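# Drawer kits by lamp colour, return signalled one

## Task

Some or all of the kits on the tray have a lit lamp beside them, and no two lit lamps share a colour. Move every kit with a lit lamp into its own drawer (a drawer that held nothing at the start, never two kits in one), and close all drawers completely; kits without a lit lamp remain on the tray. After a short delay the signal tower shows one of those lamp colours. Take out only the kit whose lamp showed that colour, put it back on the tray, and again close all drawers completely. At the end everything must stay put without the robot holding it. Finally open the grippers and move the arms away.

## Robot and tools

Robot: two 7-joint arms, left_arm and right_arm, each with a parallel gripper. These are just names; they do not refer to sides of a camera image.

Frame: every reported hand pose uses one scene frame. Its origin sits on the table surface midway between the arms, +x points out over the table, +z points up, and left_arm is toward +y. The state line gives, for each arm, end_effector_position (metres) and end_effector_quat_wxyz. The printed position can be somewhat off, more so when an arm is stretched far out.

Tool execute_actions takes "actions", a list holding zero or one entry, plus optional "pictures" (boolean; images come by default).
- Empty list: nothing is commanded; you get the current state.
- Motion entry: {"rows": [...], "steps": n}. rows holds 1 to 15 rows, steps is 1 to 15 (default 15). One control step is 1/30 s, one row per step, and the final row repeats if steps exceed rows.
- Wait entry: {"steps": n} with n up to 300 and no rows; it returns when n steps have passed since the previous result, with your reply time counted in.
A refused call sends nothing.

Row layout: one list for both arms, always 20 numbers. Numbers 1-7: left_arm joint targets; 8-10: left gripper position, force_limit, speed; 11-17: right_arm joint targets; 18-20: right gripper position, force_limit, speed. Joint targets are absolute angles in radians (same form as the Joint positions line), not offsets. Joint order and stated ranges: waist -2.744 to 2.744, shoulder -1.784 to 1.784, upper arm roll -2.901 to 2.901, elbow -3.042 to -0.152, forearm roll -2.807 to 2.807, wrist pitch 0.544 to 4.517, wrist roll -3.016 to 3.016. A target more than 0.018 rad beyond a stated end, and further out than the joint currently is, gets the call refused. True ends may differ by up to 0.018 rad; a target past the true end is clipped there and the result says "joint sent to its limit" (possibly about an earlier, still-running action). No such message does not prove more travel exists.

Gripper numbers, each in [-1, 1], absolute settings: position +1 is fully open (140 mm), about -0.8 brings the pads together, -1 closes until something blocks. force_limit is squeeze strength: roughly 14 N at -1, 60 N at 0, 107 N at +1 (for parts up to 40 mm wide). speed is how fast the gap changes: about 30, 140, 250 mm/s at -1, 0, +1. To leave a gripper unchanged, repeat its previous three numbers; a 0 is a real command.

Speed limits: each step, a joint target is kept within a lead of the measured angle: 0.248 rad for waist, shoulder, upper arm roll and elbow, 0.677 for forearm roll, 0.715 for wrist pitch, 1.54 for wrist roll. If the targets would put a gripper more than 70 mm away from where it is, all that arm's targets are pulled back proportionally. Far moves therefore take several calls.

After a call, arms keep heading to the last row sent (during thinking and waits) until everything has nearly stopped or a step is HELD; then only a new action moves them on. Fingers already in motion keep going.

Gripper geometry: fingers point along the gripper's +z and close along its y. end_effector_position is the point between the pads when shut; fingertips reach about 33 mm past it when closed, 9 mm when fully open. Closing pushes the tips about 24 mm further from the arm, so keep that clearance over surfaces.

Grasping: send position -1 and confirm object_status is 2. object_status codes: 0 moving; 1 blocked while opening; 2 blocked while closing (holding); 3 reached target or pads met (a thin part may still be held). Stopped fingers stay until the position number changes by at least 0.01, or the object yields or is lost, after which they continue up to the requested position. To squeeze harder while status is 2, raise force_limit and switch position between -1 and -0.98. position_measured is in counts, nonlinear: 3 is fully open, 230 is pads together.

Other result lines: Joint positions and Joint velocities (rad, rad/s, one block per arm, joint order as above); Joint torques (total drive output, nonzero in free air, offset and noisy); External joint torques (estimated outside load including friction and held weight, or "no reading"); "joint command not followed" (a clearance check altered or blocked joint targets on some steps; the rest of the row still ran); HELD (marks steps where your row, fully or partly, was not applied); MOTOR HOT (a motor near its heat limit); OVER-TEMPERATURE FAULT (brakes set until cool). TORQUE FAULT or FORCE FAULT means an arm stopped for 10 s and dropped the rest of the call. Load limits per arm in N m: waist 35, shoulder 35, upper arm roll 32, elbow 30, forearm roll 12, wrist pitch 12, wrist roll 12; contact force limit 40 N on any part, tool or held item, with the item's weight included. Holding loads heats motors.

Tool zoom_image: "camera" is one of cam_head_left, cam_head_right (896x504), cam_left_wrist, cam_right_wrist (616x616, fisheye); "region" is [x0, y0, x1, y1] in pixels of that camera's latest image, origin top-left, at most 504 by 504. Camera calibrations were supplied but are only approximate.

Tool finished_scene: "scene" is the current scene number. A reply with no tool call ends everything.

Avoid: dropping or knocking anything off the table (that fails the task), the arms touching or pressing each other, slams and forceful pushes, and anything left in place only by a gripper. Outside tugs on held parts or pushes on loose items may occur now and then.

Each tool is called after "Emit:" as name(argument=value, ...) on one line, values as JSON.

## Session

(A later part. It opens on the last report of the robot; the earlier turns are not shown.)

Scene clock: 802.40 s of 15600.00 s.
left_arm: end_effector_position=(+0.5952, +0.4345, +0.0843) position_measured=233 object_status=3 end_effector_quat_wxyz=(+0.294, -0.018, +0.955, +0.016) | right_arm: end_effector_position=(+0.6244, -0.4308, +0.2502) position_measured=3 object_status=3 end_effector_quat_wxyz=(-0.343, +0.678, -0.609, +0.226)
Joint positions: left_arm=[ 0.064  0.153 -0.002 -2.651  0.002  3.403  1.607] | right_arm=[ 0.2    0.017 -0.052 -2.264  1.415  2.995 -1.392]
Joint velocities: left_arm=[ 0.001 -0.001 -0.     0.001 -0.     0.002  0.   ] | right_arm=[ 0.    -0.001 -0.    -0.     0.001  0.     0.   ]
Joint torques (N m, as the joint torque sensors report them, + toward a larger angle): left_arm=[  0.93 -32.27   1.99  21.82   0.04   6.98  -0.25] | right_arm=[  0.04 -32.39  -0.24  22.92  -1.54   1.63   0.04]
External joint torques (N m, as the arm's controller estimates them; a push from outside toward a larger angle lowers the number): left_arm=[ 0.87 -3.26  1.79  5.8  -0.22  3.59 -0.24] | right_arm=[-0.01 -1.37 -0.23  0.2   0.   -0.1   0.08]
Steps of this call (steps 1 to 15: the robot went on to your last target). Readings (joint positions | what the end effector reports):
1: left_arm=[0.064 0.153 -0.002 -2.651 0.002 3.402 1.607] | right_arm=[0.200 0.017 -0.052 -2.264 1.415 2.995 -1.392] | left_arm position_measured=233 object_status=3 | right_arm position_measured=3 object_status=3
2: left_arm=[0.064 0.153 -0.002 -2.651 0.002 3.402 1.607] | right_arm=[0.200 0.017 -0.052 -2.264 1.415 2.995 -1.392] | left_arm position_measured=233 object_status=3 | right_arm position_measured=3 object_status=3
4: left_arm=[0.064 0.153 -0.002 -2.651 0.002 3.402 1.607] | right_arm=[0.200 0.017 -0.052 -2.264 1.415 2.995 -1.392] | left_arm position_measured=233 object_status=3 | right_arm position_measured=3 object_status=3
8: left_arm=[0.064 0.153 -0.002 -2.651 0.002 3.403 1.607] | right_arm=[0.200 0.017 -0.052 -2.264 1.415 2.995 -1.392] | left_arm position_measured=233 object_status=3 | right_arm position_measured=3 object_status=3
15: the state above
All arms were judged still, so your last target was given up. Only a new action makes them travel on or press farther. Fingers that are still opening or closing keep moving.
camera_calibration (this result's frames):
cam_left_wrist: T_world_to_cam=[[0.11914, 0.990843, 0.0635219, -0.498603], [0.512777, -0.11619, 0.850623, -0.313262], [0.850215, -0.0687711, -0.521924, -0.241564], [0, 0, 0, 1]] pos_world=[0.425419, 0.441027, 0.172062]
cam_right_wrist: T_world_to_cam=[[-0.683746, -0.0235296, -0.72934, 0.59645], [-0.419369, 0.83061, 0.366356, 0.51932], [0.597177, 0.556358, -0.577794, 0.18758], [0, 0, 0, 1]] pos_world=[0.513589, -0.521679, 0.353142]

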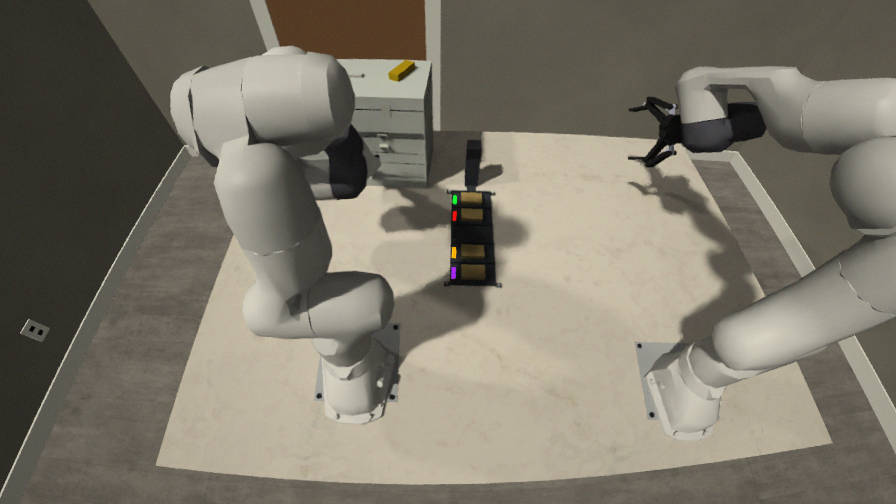

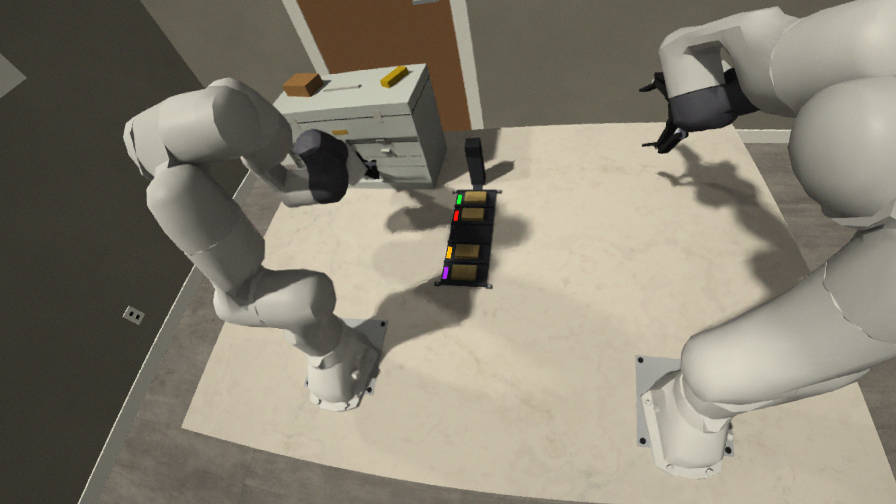

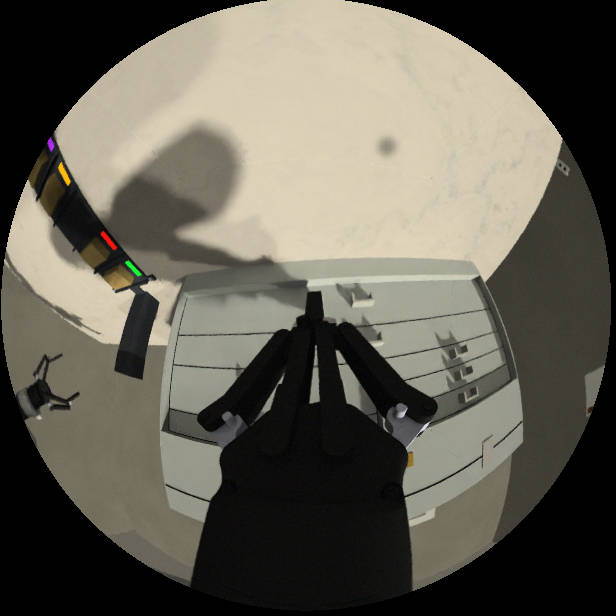

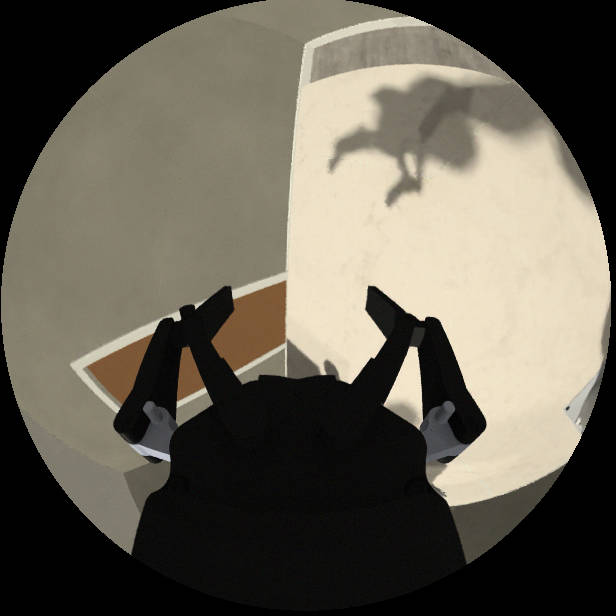

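Emit:
execute_actions(actions=[{"rows":[[0.066,0.155,0,-2.632,0,3.432,1.6,-1,0,0, 0.2,0.017,-0.05,-2.264,1.415,2.995,-1.392,1,0,0]],"steps":15}], pictures=false)

Emit:
execute_actions(actions=[{"rows":[[0.066,-0.025,0,-2.82,0,3.33,1.6,-0.2,0,0, 0.2,0.017,-0.05,-2.264,1.415,2.995,-1.392,1,0,0]],"steps":12}], pictures=false)

Emit:
execute_actions(actions=[{"rows":[[0.27,0.0,0,-2.9,0.28,3.6,-1.545,-0.2,0,0, 0.2,0.017,-0.05,-2.264,1.415,2.995,-1.392,1,0,0]],"steps":15}], pictures=false)

Emit:
execute_actions(actions=[{"rows":[[0.27,0.1,0,-2.9,0.28,3.85,-1.545,-0.2,0,0, 0.2,0.017,-0.05,-2.264,1.415,2.995,-1.392,1,0,0]],"steps":15}], pictures=false)

Emit:
execute_actions(actions=[{"rows":[[0.38,0.24,0,-2.84,0.42,4.05,-1.545,-0.2,0,0, 0.2,0.017,-0.05,-2.264,1.415,2.995,-1.392,1,0,0]],"steps":12}], pictures=false)

Emit:
execute_actions(actions=[{"rows":[[0.478,0.394,0,-2.76,0.561,4.203,-1.55,-0.2,0,0, 0.2,0.017,-0.05,-2.264,1.415,2.995,-1.392,1,0,0]],"steps":15}], pictures=false)

Emit:
execute_actions(actions=[{"steps":25}])

Emit:
zoom_image(camera="cam_left_wrist", region=[210, 200, 410, 360])

Scene clock: 849.80 s of 15600.00 s.
left_arm: end_effector_position=(+0.5967, +0.4345, +0.0839) position_measured=233 object_status=3 end_effector_quat_wxyz=(+0.296, -0.018, +0.955, +0.016) | right_arm: end_effector_position=(+0.6244, -0.4308, +0.2502) position_measured=3 object_status=3 end_effector_quat_wxyz=(-0.343, +0.678, -0.609, +0.226)
Joint positions: left_arm=[ 0.064  0.158 -0.002 -2.647  0.002  3.406  1.607] | right_arm=[ 0.2    0.017 -0.052 -2.264  1.415  2.995 -1.392]
Joint velocities: left_arm=[-0.002  0.002  0.    -0.001 -0.001 -0.    -0.001] | right_arm=[-0.001  0.     0.001 -0.001 -0.     0.    -0.001]
Joint torques (N m, as the joint torque sensors report them, + toward a larger angle): left_arm=[  1.22 -30.56   1.72  24.32  -0.03   7.46  -0.31] | right_arm=[  0.39 -32.83  -0.42  23.2   -1.53   1.6    0.01]
External joint torques (N m, as the arm's controller estimates them; a push from outside toward a larger angle lowers the number): left_arm=[ 1.3  -1.65  1.65  8.47 -0.31  4.09 -0.29] | right_arm=[ 0.4  -1.9  -0.34  0.54  0.   -0.13  0.05]
Steps of this call (steps 1 to 90: nothing new was sent; then 43.90 s passed at rest; steps 91 to 105: all 15 steps of this action). Readings (joint positions | what the end effector reports):
91: left_arm=[0.064 0.154 -0.002 -2.650 0.002 3.404 1.607] | right_arm=[0.200 0.017 -0.052 -2.264 1.415 2.995 -1.392] | left_arm position_measured=233 object_status=3 | right_arm position_measured=3 object_status=3
92: left_arm=[0.064 0.156 -0.002 -2.648 0.002 3.404 1.607] | right_arm=[0.200 0.017 -0.052 -2.264 1.415 2.995 -1.392] | left_arm position_measured=233 object_status=3 | right_arm position_measured=3 object_status=3
94: left_arm=[0.064 0.157 -0.002 -2.647 0.002 3.405 1.607] | right_arm=[0.200 0.017 -0.052 -2.264 1.415 2.995 -1.392] | left_arm position_measured=233 object_status=3 | right_arm position_measured=3 object_status=3
98: left_arm=[0.064 0.158 -0.002 -2.647 0.002 3.406 1.607] | right_arm=[0.200 0.017 -0.052 -2.264 1.415 2.995 -1.392] | left_arm position_measured=233 object_status=3 | right_arm position_measured=3 object_status=3
105: the state above

Scene clock: 850.20 s of 15600.00 s.
left_arm: end_effector_position=(+0.5323, +0.4299, +0.0909) position_measured=155 object_status=0 end_effector_quat_wxyz=(+0.269, -0.018, +0.963, +0.015) | right_arm: end_effector_position=(+0.6244, -0.4308, +0.2502) position_measured=3 object_status=3 end_effector_quat_wxyz=(-0.343, +0.678, -0.609, +0.226)
Joint positions: left_arm=[ 0.064 -0.022 -0.002 -2.818  0.002  3.341  1.607] | right_arm=[ 0.2    0.017 -0.052 -2.264  1.415  2.995 -1.392]
Joint velocities: left_arm=[-0.001 -0.009 -0.001 -0.013  0.001 -0.042 -0.001] | right_arm=[-0.001  0.    -0.001  0.001  0.    -0.    -0.   ]
Joint torques (N m, as the joint torque sensors report them, + toward a larger angle): left_arm=[  0.66 -24.48   1.44  14.71  -0.06   2.83  -0.27] | right_arm=[ -0.05 -32.93   0.32  23.18  -1.52   1.6    0.03]
External joint torques (N m, as the arm's controller estimates them; a push from outside toward a larger angle lowers the number): left_arm=[ 0.72 -1.43  1.52 -1.53 -0.35 -0.53 -0.25] | right_arm=[ 0.02 -2.03  0.45  0.51  0.01 -0.13  0.07]
Steps of this call (steps 1 to 12: all 12 steps of this action). Readings (joint positions | what the end effector reports):
1: left_arm=[0.064 0.121 -0.002 -2.688 0.002 3.394 1.607] | right_arm=[0.200 0.017 -0.052 -2.264 1.415 2.995 -1.392] | left_arm position_measured=233 object_status=0 | right_arm position_measured=3 object_status=3
2: left_arm=[0.064 0.071 -0.002 -2.737 0.002 3.383 1.607] | right_arm=[0.200 0.017 -0.052 -2.264 1.415 2.995 -1.392] | left_arm position_measured=231 object_status=0 | right_arm position_measured=3 object_status=3
4: left_arm=[0.064 0.012 -0.002 -2.785 0.002 3.367 1.607] | right_arm=[0.200 0.017 -0.052 -2.264 1.415 2.995 -1.392] | left_arm position_measured=211 object_status=0 | right_arm position_measured=3 object_status=3
8: left_arm=[0.064 -0.019 -0.002 -2.812 0.002 3.349 1.607] | right_arm=[0.200 0.017 -0.052 -2.264 1.415 2.995 -1.392] | left_arm position_measured=181 object_status=0 | right_arm position_measured=3 object_status=3
12: the state above

Scene clock: 850.70 s of 15600.00 s.
left_arm: end_effector_position=(+0.5227, +0.4796, +0.1037) position_measured=154 object_status=3 end_effector_quat_wxyz=(-0.181, +0.838, -0.431, +0.280) | right_arm: end_effector_position=(+0.6244, -0.4308, +0.2502) position_measured=3 object_status=3 end_effector_quat_wxyz=(-0.343, +0.678, -0.609, +0.226)
Joint positions: left_arm=[ 0.267 -0.001  0.003 -2.898  0.273  3.583 -0.625] | right_arm=[ 0.2    0.017 -0.052 -2.264  1.415  2.995 -1.392]
Joint velocities: left_arm=[ 0.003  0.001 -0.001 -0.003  0.04   0.081 -3.022] | right_arm=[ 0.    -0.001 -0.001 -0.001 -0.     0.     0.   ]
Joint torques (N m, as the joint torque sensors report them, + toward a larger angle): left_arm=[  1.09 -21.19  -1.63  13.07   0.81   4.23  -0.84] | right_arm=[  0.24 -32.89   0.01  23.2   -1.54   1.66   0.06]
External joint torques (N m, as the arm's controller estimates them; a push from outside toward a larger angle lowers the number): left_arm=[ 1.1   0.84 -1.62 -1.2   0.84  0.79 -0.86] | right_arm=[ 0.3  -1.87  0.13  0.47  0.   -0.08  0.1 ]
Steps of this call (steps 1 to 15: all 15 steps of this action). Readings (joint positions | what the end effector reports):
1: left_arm=[0.110 -0.020 -0.015 -2.834 0.067 3.384 1.459] | right_arm=[0.200 0.017 -0.052 -2.264 1.415 2.995 -1.392] | left_arm position_measured=154 object_status=0 | right_arm position_measured=3 object_status=3
2: left_arm=[0.160 -0.016 -0.012 -2.854 0.118 3.423 1.301] | right_arm=[0.200 0.017 -0.052 -2.264 1.415 2.995 -1.392] | left_arm position_measured=154 object_status=0 | right_arm position_measured=3 object_status=3
4: left_arm=[0.228 -0.005 0.001 -2.882 0.183 3.478 0.984] | right_arm=[0.200 0.017 -0.052 -2.264 1.415 2.995 -1.392] | left_arm position_measured=154 object_status=0 | right_arm position_measured=3 object_status=3
8: left_arm=[0.262 -0.001 0.004 -2.897 0.245 3.542 0.351] | right_arm=[0.200 0.017 -0.052 -2.264 1.415 2.995 -1.392] | left_arm position_measured=154 object_status=3 | right_arm position_measured=3 object_status=3
15: the state above

Scene clock: 851.20 s of 15600.00 s.
left_arm: end_effector_position=(+0.5435, +0.4691, +0.1208) position_measured=154 object_status=3 end_effector_quat_wxyz=(-0.062, +0.910, -0.099, +0.398) | right_arm: end_effector_position=(+0.6244, -0.4308, +0.2502) position_measured=3 object_status=3 end_effector_quat_wxyz=(-0.343, +0.678, -0.609, +0.226)
Joint positions: left_arm=[ 0.267  0.098  0.002 -2.901  0.277  3.832 -1.362] | right_arm=[ 0.2    0.017 -0.052 -2.264  1.415  2.995 -1.392]
Joint velocities: left_arm=[-0.     0.001  0.001 -0.    -0.001  0.083 -0.584] | right_arm=[-0.001  0.     0.002  0.001 -0.001  0.001 -0.   ]
Joint torques (N m, as the joint torque sensors report them, + toward a larger angle): left_arm=[  0.8  -21.51  -1.01  12.36   0.99   4.36  -0.27] | right_arm=[  0.08 -32.65  -0.02  22.96  -1.53   1.59   0.03]
External joint torques (N m, as the arm's controller estimates them; a push from outside toward a larger angle lowers the number): left_arm=[ 0.76  1.98 -1.06 -0.04  1.02  0.89 -0.28] | right_arm=[ 0.08 -1.69  0.04  0.24  0.01 -0.14  0.07]
Steps of this call (steps 1 to 15: all 15 steps of this action). Readings (joint positions | what the end effector reports):
1: left_arm=[0.267 0.018 0.003 -2.896 0.273 3.627 -0.720] | right_arm=[0.200 0.017 -0.052 -2.264 1.415 2.995 -1.392] | left_arm position_measured=154 object_status=3 | right_arm position_measured=3 object_status=3
2: left_arm=[0.267 0.045 0.003 -2.895 0.274 3.667 -0.805] | right_arm=[0.200 0.017 -0.052 -2.264 1.415 2.995 -1.392] | left_arm position_measured=154 object_status=3 | right_arm position_measured=3 object_status=3
4: left_arm=[0.267 0.079 0.002 -2.899 0.276 3.725 -0.949] | right_arm=[0.200 0.017 -0.052 -2.264 1.415 2.995 -1.392] | left_arm position_measured=154 object_status=3 | right_arm position_measured=3 object_status=3
8: left_arm=[0.267 0.096 0.002 -2.901 0.277 3.790 -1.158] | right_arm=[0.200 0.017 -0.052 -2.264 1.415 2.995 -1.392] | left_arm position_measured=154 object_status=3 | right_arm position_measured=3 object_status=3
15: the state above

Scene clock: 851.60 s of 15600.00 s.
left_arm: end_effector_position=(+0.5601, +0.4871, +0.1261) position_measured=154 object_status=3 end_effector_quat_wxyz=(-0.025, +0.890, -0.050, +0.453) | right_arm: end_effector_position=(+0.6244, -0.4308, +0.2502) position_measured=3 object_status=3 end_effector_quat_wxyz=(-0.343, +0.678, -0.609, +0.226)
Joint positions: left_arm=[ 0.377  0.237  0.001 -2.842  0.412  4.026 -1.491] | right_arm=[ 0.2    0.017 -0.052 -2.264  1.415  2.995 -1.392]
Joint velocities: left_arm=[ 0.005  0.005  0.     0.009  0.047  0.124 -0.156] | right_arm=[-0.     0.001 -0.001  0.     0.001 -0.    -0.002]
Joint torques (N m, as the joint torque sensors report them, + toward a larger angle): left_arm=[  1.23 -25.04  -0.16  10.91   0.93   4.11  -0.31] | right_arm=[  0.46 -32.55  -0.19  23.13  -1.5    1.63   0.06]
External joint torques (N m, as the arm's controller estimates them; a push from outside toward a larger angle lowers the number): left_arm=[ 1.23  1.25 -0.06  0.29  0.99  0.71 -0.33] | right_arm=[ 0.51 -1.71 -0.08  0.5   0.02 -0.1   0.1 ]
Steps of this call (steps 1 to 12: all 12 steps of this action). Readings (joint positions | what the end effector reports):
1: left_arm=[0.293 0.127 -0.004 -2.884 0.310 3.870 -1.380] | right_arm=[0.200 0.017 -0.052 -2.264 1.415 2.995 -1.392] | left_arm position_measured=154 object_status=3 | right_arm position_measured=3 object_status=3
2: left_arm=[0.320 0.164 -0.004 -2.866 0.337 3.902 -1.396] | right_arm=[0.200 0.017 -0.052 -2.264 1.415 2.995 -1.392] | left_arm position_measured=154 object_status=3 | right_arm position_measured=3 object_status=3
4: left_arm=[0.355 0.211 0.000 -2.852 0.370 3.948 -1.424] | right_arm=[0.200 0.017 -0.052 -2.264 1.415 2.995 -1.392] | left_arm position_measured=154 object_status=3 | right_arm position_measured=3 object_status=3
8: left_arm=[0.375 0.235 0.001 -2.845 0.401 4.001 -1.465] | right_arm=[0.200 0.017 -0.052 -2.264 1.415 2.995 -1.392] | left_arm position_measured=154 object_status=3 | right_arm position_measured=3 object_status=3
12: the state above

Scene clock: 852.10 s of 15600.00 s.
left_arm: end_effector_position=(+0.5708, +0.4985, +0.1226) position_measured=154 object_status=3 end_effector_quat_wxyz=(+0.010, +0.867, -0.043, +0.496) | right_arm: end_effector_position=(+0.6244, -0.4308, +0.2502) position_measured=3 object_status=3 end_effector_quat_wxyz=(-0.343, +0.678, -0.609, +0.226)
Joint positions: left_arm=[ 0.475  0.392  0.001 -2.762  0.556  4.19  -1.533] | right_arm=[ 0.2    0.017 -0.052 -2.264  1.415  2.995 -1.392]
Joint velocities: left_arm=[-0.002  0.002  0.002  0.003  0.022  0.055 -0.035] | right_arm=[-0.    -0.002  0.     0.001 -0.     0.    -0.001]
Joint torques (N m, as the joint torque sensors report them, + toward a larger angle): left_arm=[  0.97 -27.95  -0.87   9.62   0.89   4.22  -0.22] | right_arm=[ -0.06 -32.59  -0.12  23.19  -1.58   1.62   0.05]
External joint torques (N m, as the arm's controller estimates them; a push from outside toward a larger angle lowers the number): left_arm=[ 1.05  1.25 -0.46  0.74  0.87  0.87 -0.24] | right_arm=[-0.05 -1.65 -0.05  0.53 -0.04 -0.11  0.09]
Steps of this call (steps 1 to 15: all 15 steps of this action). Readings (joint positions | what the end effector reports):
1: left_arm=[0.399 0.269 -0.005 -2.819 0.446 4.058 -1.496] | right_arm=[0.200 0.017 -0.052 -2.264 1.415 2.995 -1.392] | left_arm position_measured=154 object_status=3 | right_arm position_measured=3 object_status=3
2: left_arm=[0.423 0.310 -0.005 -2.796 0.474 4.083 -1.501] | right_arm=[0.200 0.017 -0.052 -2.264 1.415 2.995 -1.392] | left_arm position_measured=154 object_status=3 | right_arm position_measured=3 object_status=3
4: left_arm=[0.455 0.362 -0.000 -2.776 0.509 4.120 -1.509] | right_arm=[0.200 0.017 -0.052 -2.264 1.415 2.995 -1.392] | left_arm position_measured=154 object_status=3 | right_arm position_measured=3 object_status=3
8: left_arm=[0.473 0.389 0.001 -2.766 0.541 4.162 -1.521] | right_arm=[0.200 0.017 -0.052 -2.264 1.415 2.995 -1.392] | left_arm position_measured=154 object_status=3 | right_arm position_measured=3 object_status=3
15: the state above

Scene clock: 852.93 s of 15600.00 s.
left_arm: end_effector_position=(+0.5715, +0.4978, +0.1254) position_measured=154 object_status=3 end_effector_quat_wxyz=(+0.013, +0.865, -0.040, +0.500) | right_arm: end_effector_position=(+0.6244, -0.4308, +0.2502) position_measured=3 object_status=3 end_effector_quat_wxyz=(-0.343, +0.678, -0.609, +0.226)
Joint positions: left_arm=[ 0.475  0.392  0.001 -2.761  0.558  4.199 -1.543] | right_arm=[ 0.2    0.017 -0.052 -2.264  1.415  2.995 -1.392]
Joint velocities: left_arm=[-0.     0.    -0.     0.001  0.001  0.001 -0.001] | right_arm=[-0.    -0.002 -0.001 -0.001 -0.001  0.001 -0.   ]
Joint torques (N m, as the joint torque sensors report them, + toward a larger angle): left_arm=[  1.   -28.06  -0.89   9.7    0.98   4.14  -0.24] | right_arm=[  0.22 -32.87   0.07  23.06  -1.54   1.62   0.07]
External joint torques (N m, as the arm's controller estimates them; a push from outside toward a larger angle lowers the number): left_arm=[ 1.03  1.23 -0.51  0.74  0.96  0.77 -0.26] | right_arm=[ 0.28 -1.9   0.19  0.38 -0.01 -0.12  0.11]
Steps of this call (steps 1 to 15: the robot went on to your last target; steps 16 to 25: nothing new was sent). Readings (joint positions | what the end effector reports):
1: left_arm=[0.475 0.392 0.001 -2.762 0.556 4.191 -1.534] | right_arm=[0.200 0.017 -0.052 -2.264 1.415 2.995 -1.392] | left_arm position_measured=154 object_status=3 | right_arm position_measured=3 object_status=3
2: left_arm=[0.475 0.392 0.001 -2.762 0.557 4.193 -1.535] | right_arm=[0.200 0.017 -0.052 -2.264 1.415 2.995 -1.392] | left_arm position_measured=154 object_status=3 | right_arm position_measured=3 object_status=3
4: left_arm=[0.475 0.392 0.001 -2.762 0.557 4.195 -1.537] | right_arm=[0.200 0.017 -0.052 -2.264 1.415 2.995 -1.392] | left_arm position_measured=154 object_status=3 | right_arm position_measured=3 object_status=3
8: left_arm=[0.475 0.392 0.001 -2.762 0.558 4.197 -1.539] | right_arm=[0.200 0.017 -0.052 -2.264 1.415 2.995 -1.392] | left_arm position_measured=154 object_status=3 | right_arm position_measured=3 object_status=3
25: the state above
All arms were judged still, so your last target was given up. Only a new action makes them travel on or press farther. Fingers that are still opening or closing keep moving.
camera_calibration (this result's frames):
cam_left_wrist: T_world_to_cam=[[-0.111651, -0.976614, -0.183738, 0.58123], [-0.799611, 0.198073, -0.566912, 0.44259], [0.590048, 0.0836224, -0.803026, -0.0875117], [0, 0, 0, 1]] pos_world=[0.470431, 0.48729, 0.28743]
cam_right_wrist: T_world_to_cam=[[-0.683746, -0.0235327, -0.72934, 0.596449], [-0.419374, 0.830607, 0.366357, 0.519318], [0.597174, 0.556361, -0.577794, 0.187581], [0, 0, 0, 1]] pos_world=[0.51359, -0.521676, 0.353142]

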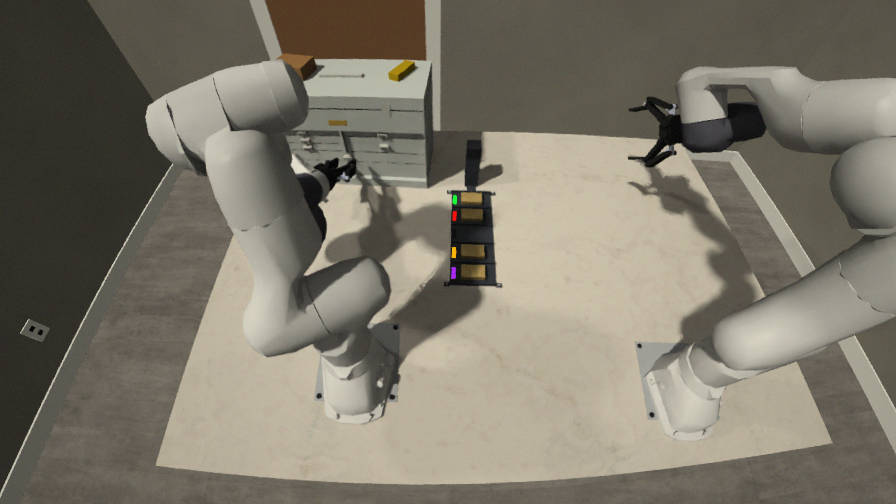

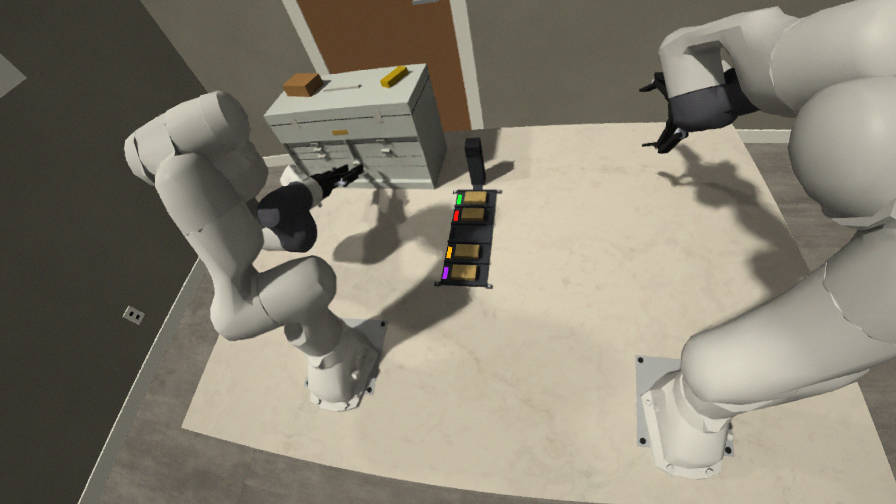

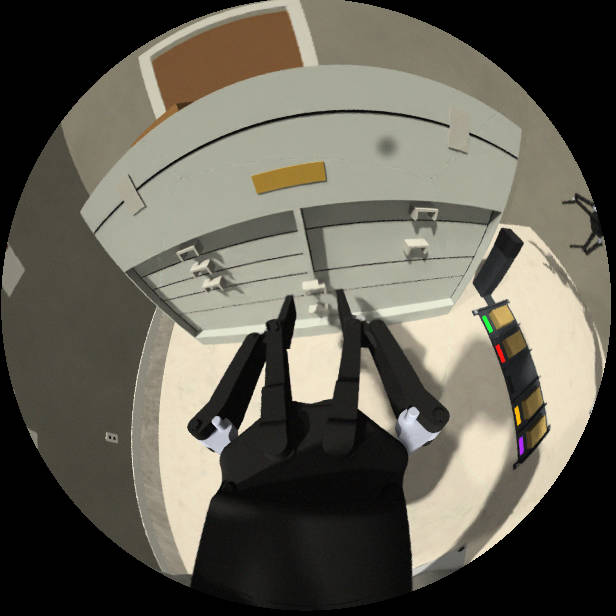

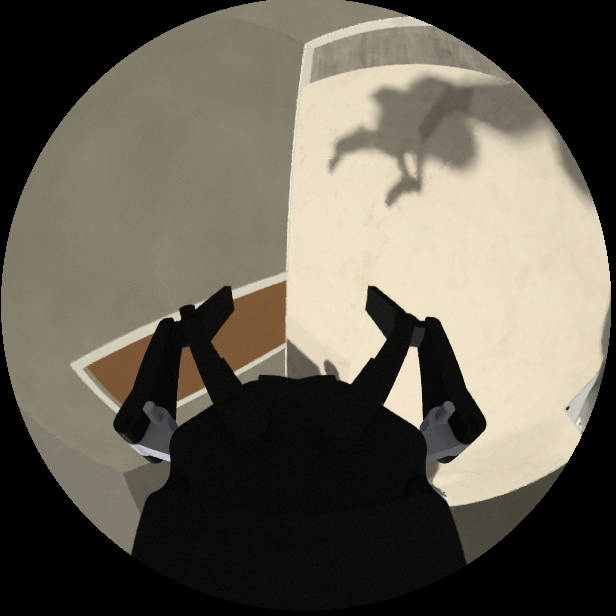

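Region (210, 200, 410, 360) of cam_left_wrist's 616x616 image, scaled by 2.520, with more detail than that image has; it fills the top 403 rows of this view, and the rest is white.

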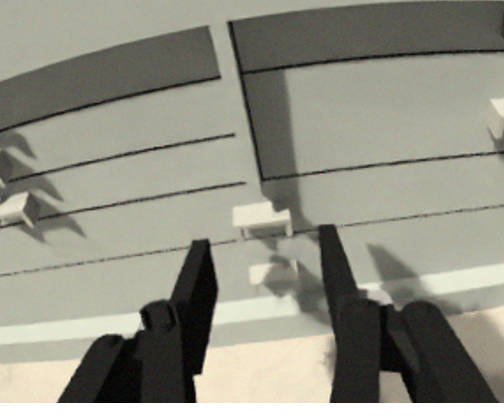

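Emit:
execute_actions(actions=[])

Scene clock: 895.17 s of 15600.00 s.
left_arm: end_effector_position=(+0.5715, +0.4979, +0.1255) position_measured=154 object_status=3 end_effector_quat_wxyz=(+0.013, +0.865, -0.040, +0.500) | right_arm: end_effector_position=(+0.6244, -0.4308, +0.2502) position_measured=3 object_status=3 end_effector_quat_wxyz=(-0.343, +0.678, -0.609, +0.226)
Joint positions: left_arm=[ 0.475  0.392  0.001 -2.761  0.558  4.199 -1.543] | right_arm=[ 0.2    0.017 -0.052 -2.264  1.415  2.995 -1.392]
Joint velocities: left_arm=[-0.    -0.001  0.     0.001  0.001  0.    -0.002] | right_arm=[ 0.     0.001 -0.     0.001 -0.    -0.001 -0.001]
Joint torques (N m, as the joint torque sensors report them, + toward a larger angle): left_arm=[  1.6  -28.19  -0.29   8.99   0.85   4.1   -0.23] | right_arm=[  0.24 -32.64  -0.09  23.33  -1.5    1.6    0.03]
External joint torques (N m, as the arm's controller estimates them; a push from outside toward a larger angle lowers the number): left_arm=[ 1.55  1.1   0.03  0.03  0.84  0.72 -0.25] | right_arm=[ 0.31 -1.74  0.03  0.63  0.03 -0.13  0.07]
Steps of this call (steps 1 to 90: nothing new was sent; then 39.23 s passed at rest). Readings (joint positions | what the end effector reports):
1: left_arm=[0.475 0.392 0.001 -2.761 0.558 4.199 -1.543] | right_arm=[0.200 0.017 -0.052 -2.264 1.415 2.995 -1.392] | left_arm position_measured=154 object_status=3 | right_arm position_measured=3 object_status=3
2: left_arm=[0.475 0.392 0.001 -2.761 0.558 4.199 -1.543] | right_arm=[0.200 0.017 -0.052 -2.264 1.415 2.995 -1.392] | left_arm position_measured=154 object_status=3 | right_arm position_measured=3 object_status=3
4: left_arm=[0.475 0.392 0.001 -2.761 0.558 4.199 -1.543] | right_arm=[0.200 0.017 -0.052 -2.264 1.415 2.995 -1.392] | left_arm position_measured=154 object_status=3 | right_arm position_measured=3 object_status=3
8: left_arm=[0.475 0.392 0.001 -2.761 0.558 4.199 -1.543] | right_arm=[0.200 0.017 -0.052 -2.264 1.415 2.995 -1.392] | left_arm position_measured=154 object_status=3 | right_arm position_measured=3 object_status=3
90: the state above
camera_calibration (this result's frames):
cam_left_wrist: T_world_to_cam=[[-0.111254, -0.976764, -0.183181, 0.581069], [-0.799559, 0.197443, -0.567205, 0.442975], [0.590193, 0.0833599, -0.802946, -0.0874486], [0, 0, 0, 1]] pos_world=[0.470443, 0.487394, 0.287482]
cam_right_wrist: T_world_to_cam=[[-0.683746, -0.0235329, -0.72934, 0.596449], [-0.419374, 0.830607, 0.366356, 0.519318], [0.597174, 0.556361, -0.577794, 0.187581], [0, 0, 0, 1]] pos_world=[0.51359, -0.521676, 0.353142]

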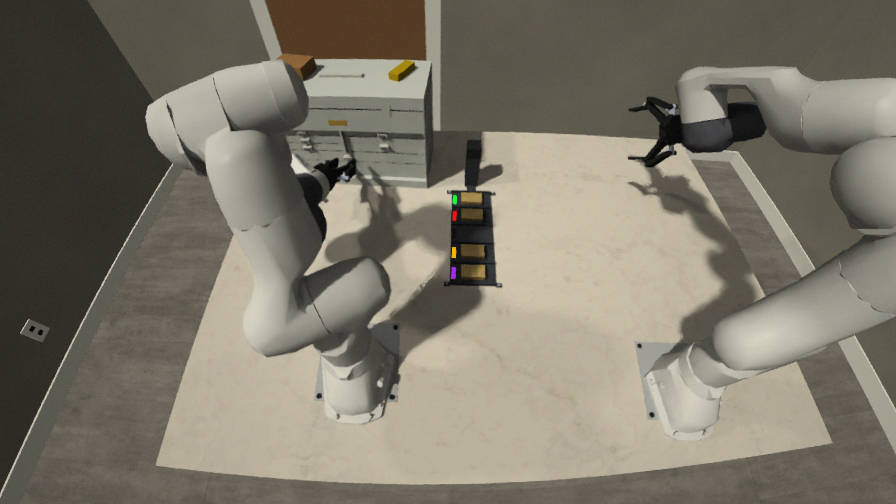

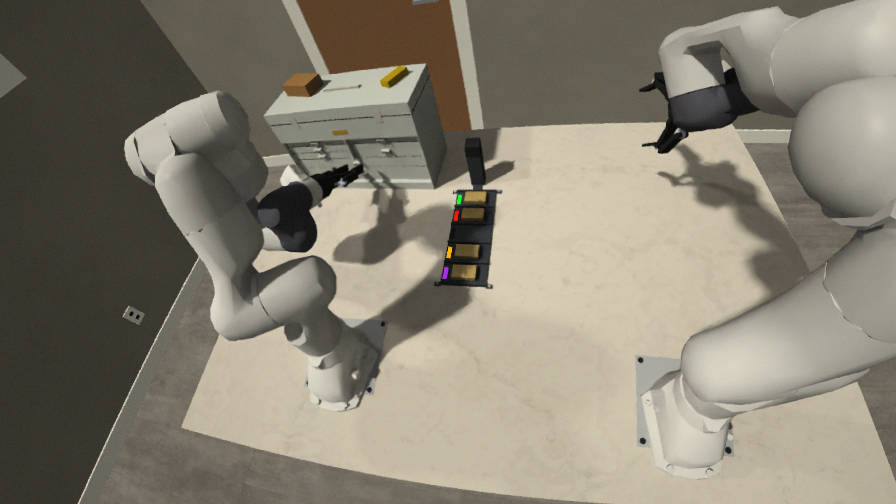

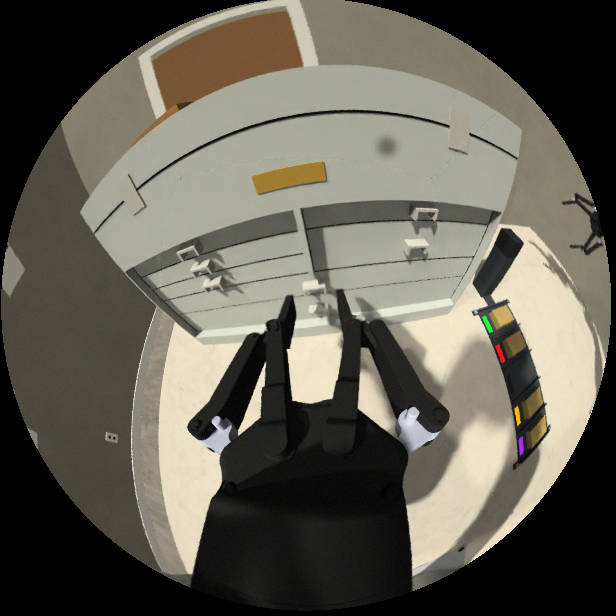

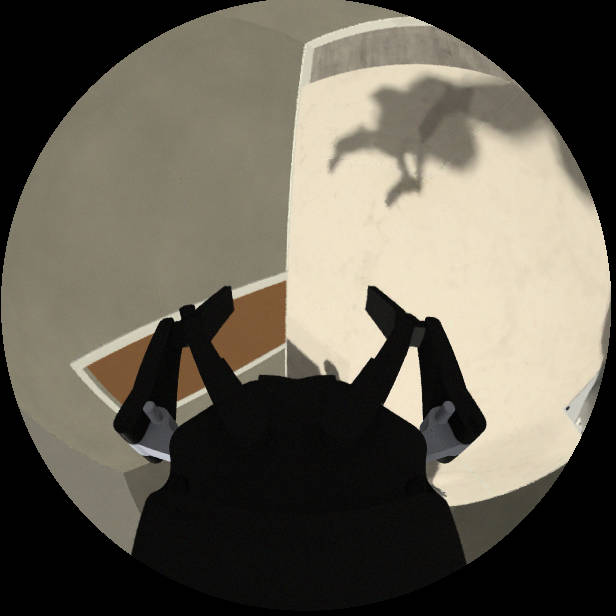

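Emit:
execute_actions(actions=[{"rows":[[0.470,0.398,0,-2.747,0.556,4.194,-1.555,-0.2,0,0,0.2,0.017,-0.05,-2.264,1.415,2.995,-1.392,1,0,0],[0.462,0.402,0,-2.734,0.551,4.185,-1.559,-0.2,0,0,0.2,0.017,-0.05,-2.264,1.415,2.995,-1.392,1,0,0],[0.454,0.405,0,-2.721,0.546,4.176,-1.563,-0.2,0,0,0.2,0.017,-0.05,-2.264,1.415,2.995,-1.392,1,0,0],[0.446,0.409,0,-2.708,0.5415,4.167,-1.568,-0.2,0,0,0.2,0.017,-0.05,-2.264,1.415,2.995,-1.392,1,0,0]],"steps":15}], pictures=false)

Emit:
execute_actions(actions=[{"steps":15}])

Emit:
zoom_image(camera="cam_left_wrist", region=[210, 200, 410, 360])

Scene clock: 907.87 s of 15600.00 s.
left_arm: end_effector_position=(+0.5912, +0.4970, +0.1276) position_measured=154 object_status=3 end_effector_quat_wxyz=(+0.011, +0.863, -0.044, +0.502) | right_arm: end_effector_position=(+0.6244, -0.4308, +0.2502) position_measured=3 object_status=3 end_effector_quat_wxyz=(-0.343, +0.678, -0.609, +0.226)
Joint positions: left_arm=[ 0.449  0.407  0.001 -2.71   0.545  4.173 -1.557] | right_arm=[ 0.2    0.017 -0.052 -2.264  1.415  2.995 -1.392]
Joint velocities: left_arm=[-0.002  0.002  0.001  0.001 -0.003 -0.013 -0.015] | right_arm=[-0.     0.    -0.     0.     0.001 -0.    -0.   ]
Joint torques (N m, as the joint torque sensors report them, + toward a larger angle): left_arm=[ -2.75 -28.87  -0.38  10.51  -0.59   2.84  -0.27] | right_arm=[  0.3  -32.85  -0.01  23.48  -1.51   1.65   0.06]
External joint torques (N m, as the arm's controller estimates them; a push from outside toward a larger angle lowers the number): left_arm=[-2.73  1.62 -0.01  0.8  -0.56 -0.53 -0.29] | right_arm=[ 0.32 -1.93  0.08  0.78  0.02 -0.09  0.1 ]
Steps of this call (steps 1 to 90: nothing new was sent; then 9.20 s passed at rest; steps 91 to 105: all 15 steps of this action). Readings (joint positions | what the end effector reports):
91: left_arm=[0.475 0.393 0.001 -2.759 0.558 4.199 -1.544] | right_arm=[0.200 0.017 -0.052 -2.264 1.415 2.995 -1.392] | left_arm position_measured=154 object_status=3 | right_arm position_measured=3 object_status=3
92: left_arm=[0.473 0.396 0.001 -2.752 0.557 4.197 -1.545] | right_arm=[0.200 0.017 -0.052 -2.264 1.415 2.995 -1.392] | left_arm position_measured=154 object_status=3 | right_arm position_measured=3 object_status=3
94: left_arm=[0.463 0.401 0.001 -2.733 0.552 4.190 -1.547] | right_arm=[0.200 0.017 -0.052 -2.264 1.415 2.995 -1.392] | left_arm position_measured=154 object_status=3 | right_arm position_measured=3 object_status=3
98: left_arm=[0.451 0.405 0.001 -2.713 0.547 4.180 -1.552] | right_arm=[0.200 0.017 -0.052 -2.264 1.415 2.995 -1.392] | left_arm position_measured=154 object_status=3 | right_arm position_measured=3 object_status=3
105: the state above

Scene clock: 908.37 s of 15600.00 s.
left_arm: end_effector_position=(+0.5911, +0.4972, +0.1269) position_measured=154 object_status=3 end_effector_quat_wxyz=(+0.012, +0.864, -0.043, +0.502) | right_arm: end_effector_position=(+0.6244, -0.4308, +0.2502) position_measured=3 object_status=3 end_effector_quat_wxyz=(-0.343, +0.678, -0.609, +0.226)
Joint positions: left_arm=[ 0.449  0.407  0.001 -2.71   0.544  4.171 -1.56 ] | right_arm=[ 0.2    0.017 -0.052 -2.264  1.415  2.995 -1.392]
Joint velocities: left_arm=[-0.003 -0.001  0.001 -0.    -0.001 -0.001 -0.005] | right_arm=[ 0.    -0.001  0.001 -0.001 -0.001 -0.001  0.001]
Joint torques (N m, as the joint torque sensors report them, + toward a larger angle): left_arm=[ -1.64 -28.93  -0.84   9.52  -0.49   2.79  -0.2 ] | right_arm=[  0.1  -32.54  -0.4   22.87  -1.52   1.62   0.03]
External joint torques (N m, as the arm's controller estimates them; a push from outside toward a larger angle lowers the number): left_arm=[-1.57  1.64 -0.43 -0.22 -0.47 -0.59 -0.22] | right_arm=[ 0.14 -1.57 -0.29  0.2   0.02 -0.12  0.07]
Steps of this call (steps 1 to 15: the robot went on to your last target). Readings (joint positions | what the end effector reports):
1: left_arm=[0.449 0.407 0.001 -2.710 0.545 4.173 -1.558] | right_arm=[0.200 0.017 -0.052 -2.264 1.415 2.995 -1.392] | left_arm position_measured=154 object_status=3 | right_arm position_measured=3 object_status=3
2: left_arm=[0.449 0.407 0.001 -2.710 0.545 4.173 -1.558] | right_arm=[0.200 0.017 -0.052 -2.264 1.415 2.995 -1.392] | left_arm position_measured=154 object_status=3 | right_arm position_measured=3 object_status=3
4: left_arm=[0.449 0.407 0.001 -2.710 0.544 4.172 -1.559] | right_arm=[0.200 0.017 -0.052 -2.264 1.415 2.995 -1.392] | left_arm position_measured=154 object_status=3 | right_arm position_measured=3 object_status=3
8: left_arm=[0.449 0.407 0.001 -2.710 0.544 4.172 -1.560] | right_arm=[0.200 0.017 -0.052 -2.264 1.415 2.995 -1.392] | left_arm position_measured=154 object_status=3 | right_arm position_measured=3 object_status=3
15: the state above
All arms were judged still, so your last target was given up. Only a new action makes them travel on or press farther. Fingers that are still opening or closing keep moving.
camera_calibration (this result's frames):
cam_left_wrist: T_world_to_cam=[[-0.114058, -0.975591, -0.18765, 0.584474], [-0.796443, 0.202698, -0.56973, 0.455425], [0.593859, 0.0844704, -0.800122, -0.100888], [0, 0, 0, 1]] pos_world=[0.489297, 0.486416, 0.288423]
cam_right_wrist: T_world_to_cam=[[-0.683746, -0.0235327, -0.72934, 0.596449], [-0.419374, 0.830607, 0.366357, 0.519318], [0.597174, 0.556361, -0.577794, 0.187581], [0, 0, 0, 1]] pos_world=[0.51359, -0.521676, 0.353142]

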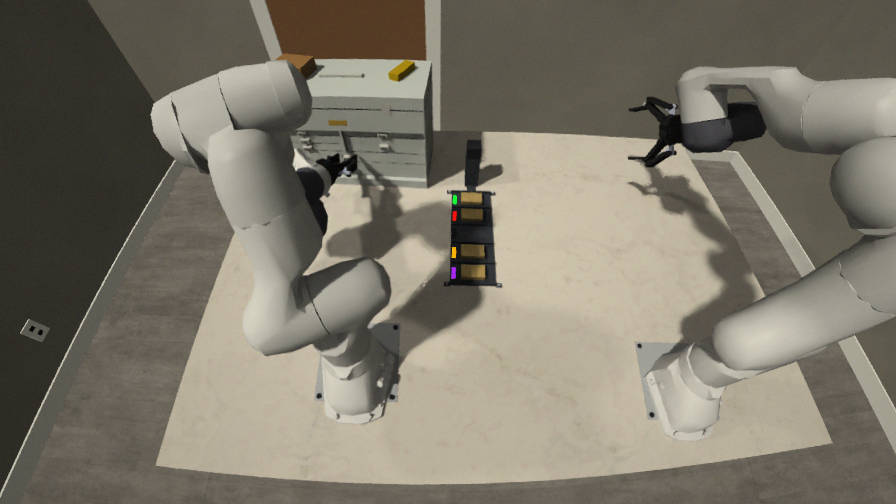

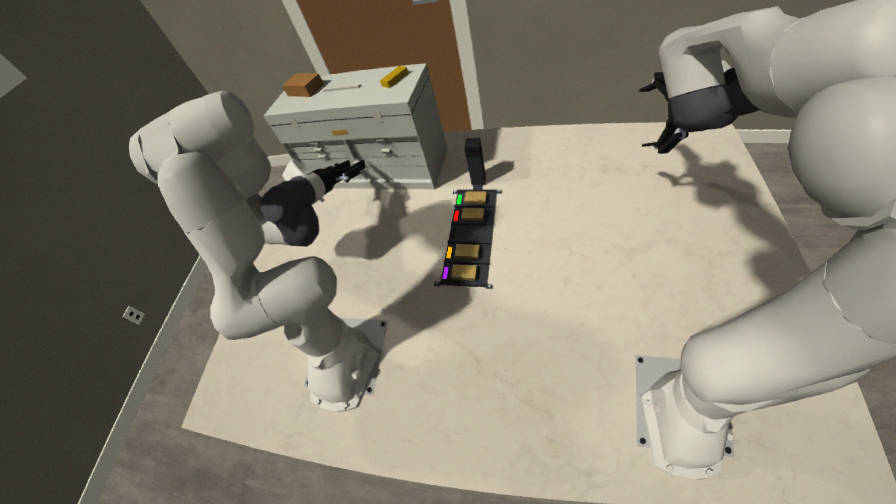

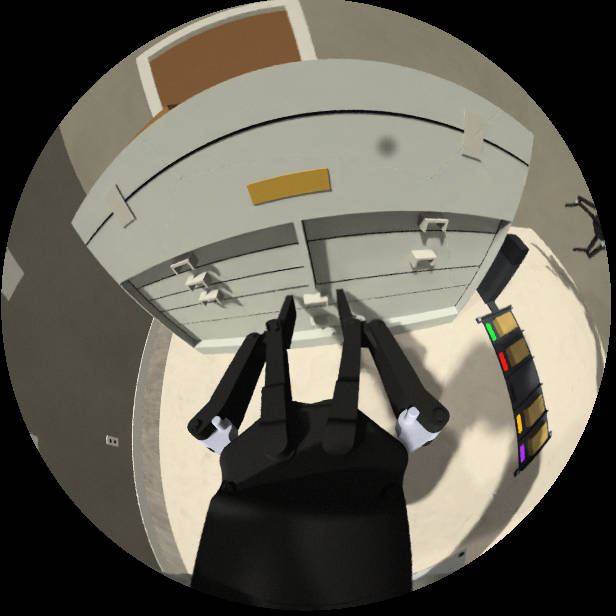

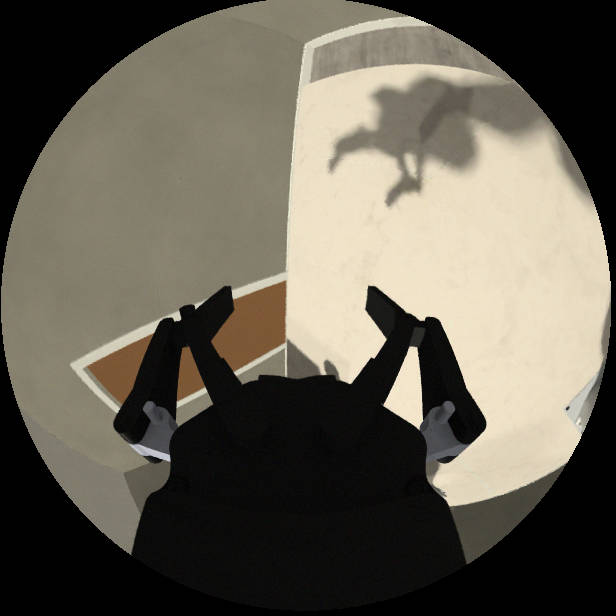

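Region (210, 200, 410, 360) of cam_left_wrist's 616x616 image, scaled by 2.520, with more detail than that image has; it fills the top 403 rows of this view, and the rest is white.

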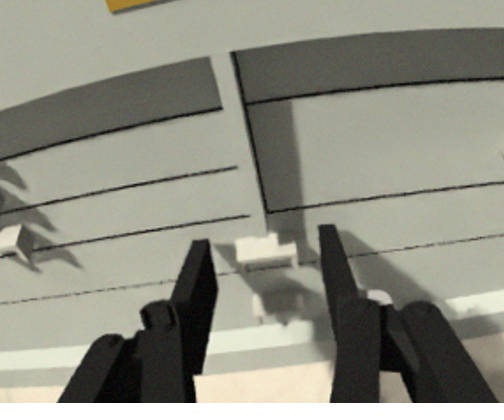

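Emit:
execute_actions(actions=[{"rows":[[0.446,0.409,0,-2.708,0.5415,4.167,-1.568,-1,0,-0.5,0.2,0.017,-0.05,-2.264,1.415,2.995,-1.392,1,0,0]],"steps":15}], pictures=false)

Emit:
execute_actions(actions=[{"steps":10}], pictures=false)

Scene clock: 915.63 s of 15600.00 s.
left_arm: end_effector_position=(+0.5912, +0.4969, +0.1268) position_measured=196 object_status=0 end_effector_quat_wxyz=(+0.012, +0.864, -0.042, +0.501) | right_arm: end_effector_position=(+0.6244, -0.4308, +0.2502) position_measured=3 object_status=3 end_effector_quat_wxyz=(-0.343, +0.678, -0.609, +0.226)
Joint positions: left_arm=[ 0.448  0.407  0.001 -2.709  0.544  4.171 -1.561] | right_arm=[ 0.2    0.017 -0.052 -2.264  1.415  2.995 -1.392]
Joint velocities: left_arm=[-0.002  0.    -0.    -0.     0.001  0.     0.001] | right_arm=[ 0.001  0.001  0.     0.001 -0.    -0.001 -0.001]
Joint torques (N m, as the joint torque sensors report them, + toward a larger angle): left_arm=[ -1.29 -29.79  -0.7    9.99  -0.49   2.76  -0.27] | right_arm=[  0.48 -32.86  -0.17  23.08  -1.51   1.63   0.04]
External joint torques (N m, as the arm's controller estimates them; a push from outside toward a larger angle lowers the number): left_arm=[-1.26  0.67 -0.32  0.29 -0.47 -0.6  -0.29] | right_arm=[ 0.43 -1.98 -0.16  0.39  0.03 -0.09  0.08]
Steps of this call (steps 1 to 90: nothing new was sent; then 3.77 s passed at rest; steps 91 to 105: all 15 steps of this action). Readings (joint positions | what the end effector reports):
91: left_arm=[0.449 0.407 0.001 -2.709 0.544 4.171 -1.561] | right_arm=[0.200 0.017 -0.052 -2.264 1.415 2.995 -1.392] | left_arm position_measured=154 object_status=0 | right_arm position_measured=3 object_status=3
92: left_arm=[0.449 0.407 0.001 -2.709 0.544 4.171 -1.561] | right_arm=[0.200 0.017 -0.052 -2.264 1.415 2.995 -1.392] | left_arm position_measured=158 object_status=0 | right_arm position_measured=3 object_status=3
94: left_arm=[0.449 0.407 0.001 -2.709 0.544 4.171 -1.561] | right_arm=[0.200 0.017 -0.052 -2.264 1.415 2.995 -1.392] | left_arm position_measured=167 object_status=0 | right_arm position_measured=3 object_status=3
98: left_arm=[0.448 0.407 0.001 -2.709 0.544 4.171 -1.561] | right_arm=[0.200 0.017 -0.052 -2.264 1.415 2.995 -1.392] | left_arm position_measured=186 object_status=0 | right_arm position_measured=3 object_status=3
105: the state above

Scene clock: 915.97 s of 15600.00 s.
left_arm: end_effector_position=(+0.5912, +0.4969, +0.1268) position_measured=196 object_status=2 end_effector_quat_wxyz=(+0.012, +0.864, -0.042, +0.501) | right_arm: end_effector_position=(+0.6244, -0.4308, +0.2502) position_measured=3 object_status=3 end_effector_quat_wxyz=(-0.343, +0.678, -0.609, +0.226)
Joint positions: left_arm=[ 0.448  0.407  0.001 -2.709  0.544  4.171 -1.561] | right_arm=[ 0.2    0.017 -0.052 -2.264  1.415  2.995 -1.392]
Joint velocities: left_arm=[-0.    -0.001  0.001 -0.     0.001  0.    -0.   ] | right_arm=[ 0.001  0.002  0.001  0.001  0.    -0.    -0.001]
Joint torques (N m, as the joint torque sensors report them, + toward a larger angle): left_arm=[ -1.97 -29.07  -1.01   9.96  -0.46   2.83  -0.22] | right_arm=[  0.43 -32.84   0.    22.86  -1.5    1.65   0.04]
External joint torques (N m, as the arm's controller estimates them; a push from outside toward a larger angle lowers the number): left_arm=[-1.97  1.52 -0.66  0.18 -0.43 -0.56 -0.24] | right_arm=[ 0.41 -1.94  0.03  0.19  0.03 -0.07  0.08]
Steps of this call (steps 1 to 10: the robot went on to your last target). Readings (joint positions | what the end effector reports):
1: left_arm=[0.448 0.407 0.001 -2.709 0.544 4.171 -1.561] | right_arm=[0.200 0.017 -0.052 -2.264 1.415 2.995 -1.392] | left_arm position_measured=196 object_status=2 | right_arm position_measured=3 object_status=3
2: left_arm=[0.448 0.407 0.001 -2.709 0.544 4.171 -1.561] | right_arm=[0.200 0.017 -0.052 -2.264 1.415 2.995 -1.392] | left_arm position_measured=196 object_status=2 | right_arm position_measured=3 object_status=3
4: left_arm=[0.448 0.407 0.001 -2.709 0.544 4.171 -1.561] | right_arm=[0.200 0.017 -0.052 -2.264 1.415 2.995 -1.392] | left_arm position_measured=196 object_status=2 | right_arm position_measured=3 object_status=3
8: left_arm=[0.448 0.407 0.001 -2.709 0.544 4.171 -1.561] | right_arm=[0.200 0.017 -0.052 -2.264 1.415 2.995 -1.392] | left_arm position_measured=196 object_status=2 | right_arm position_measured=3 object_status=3
10: the state above


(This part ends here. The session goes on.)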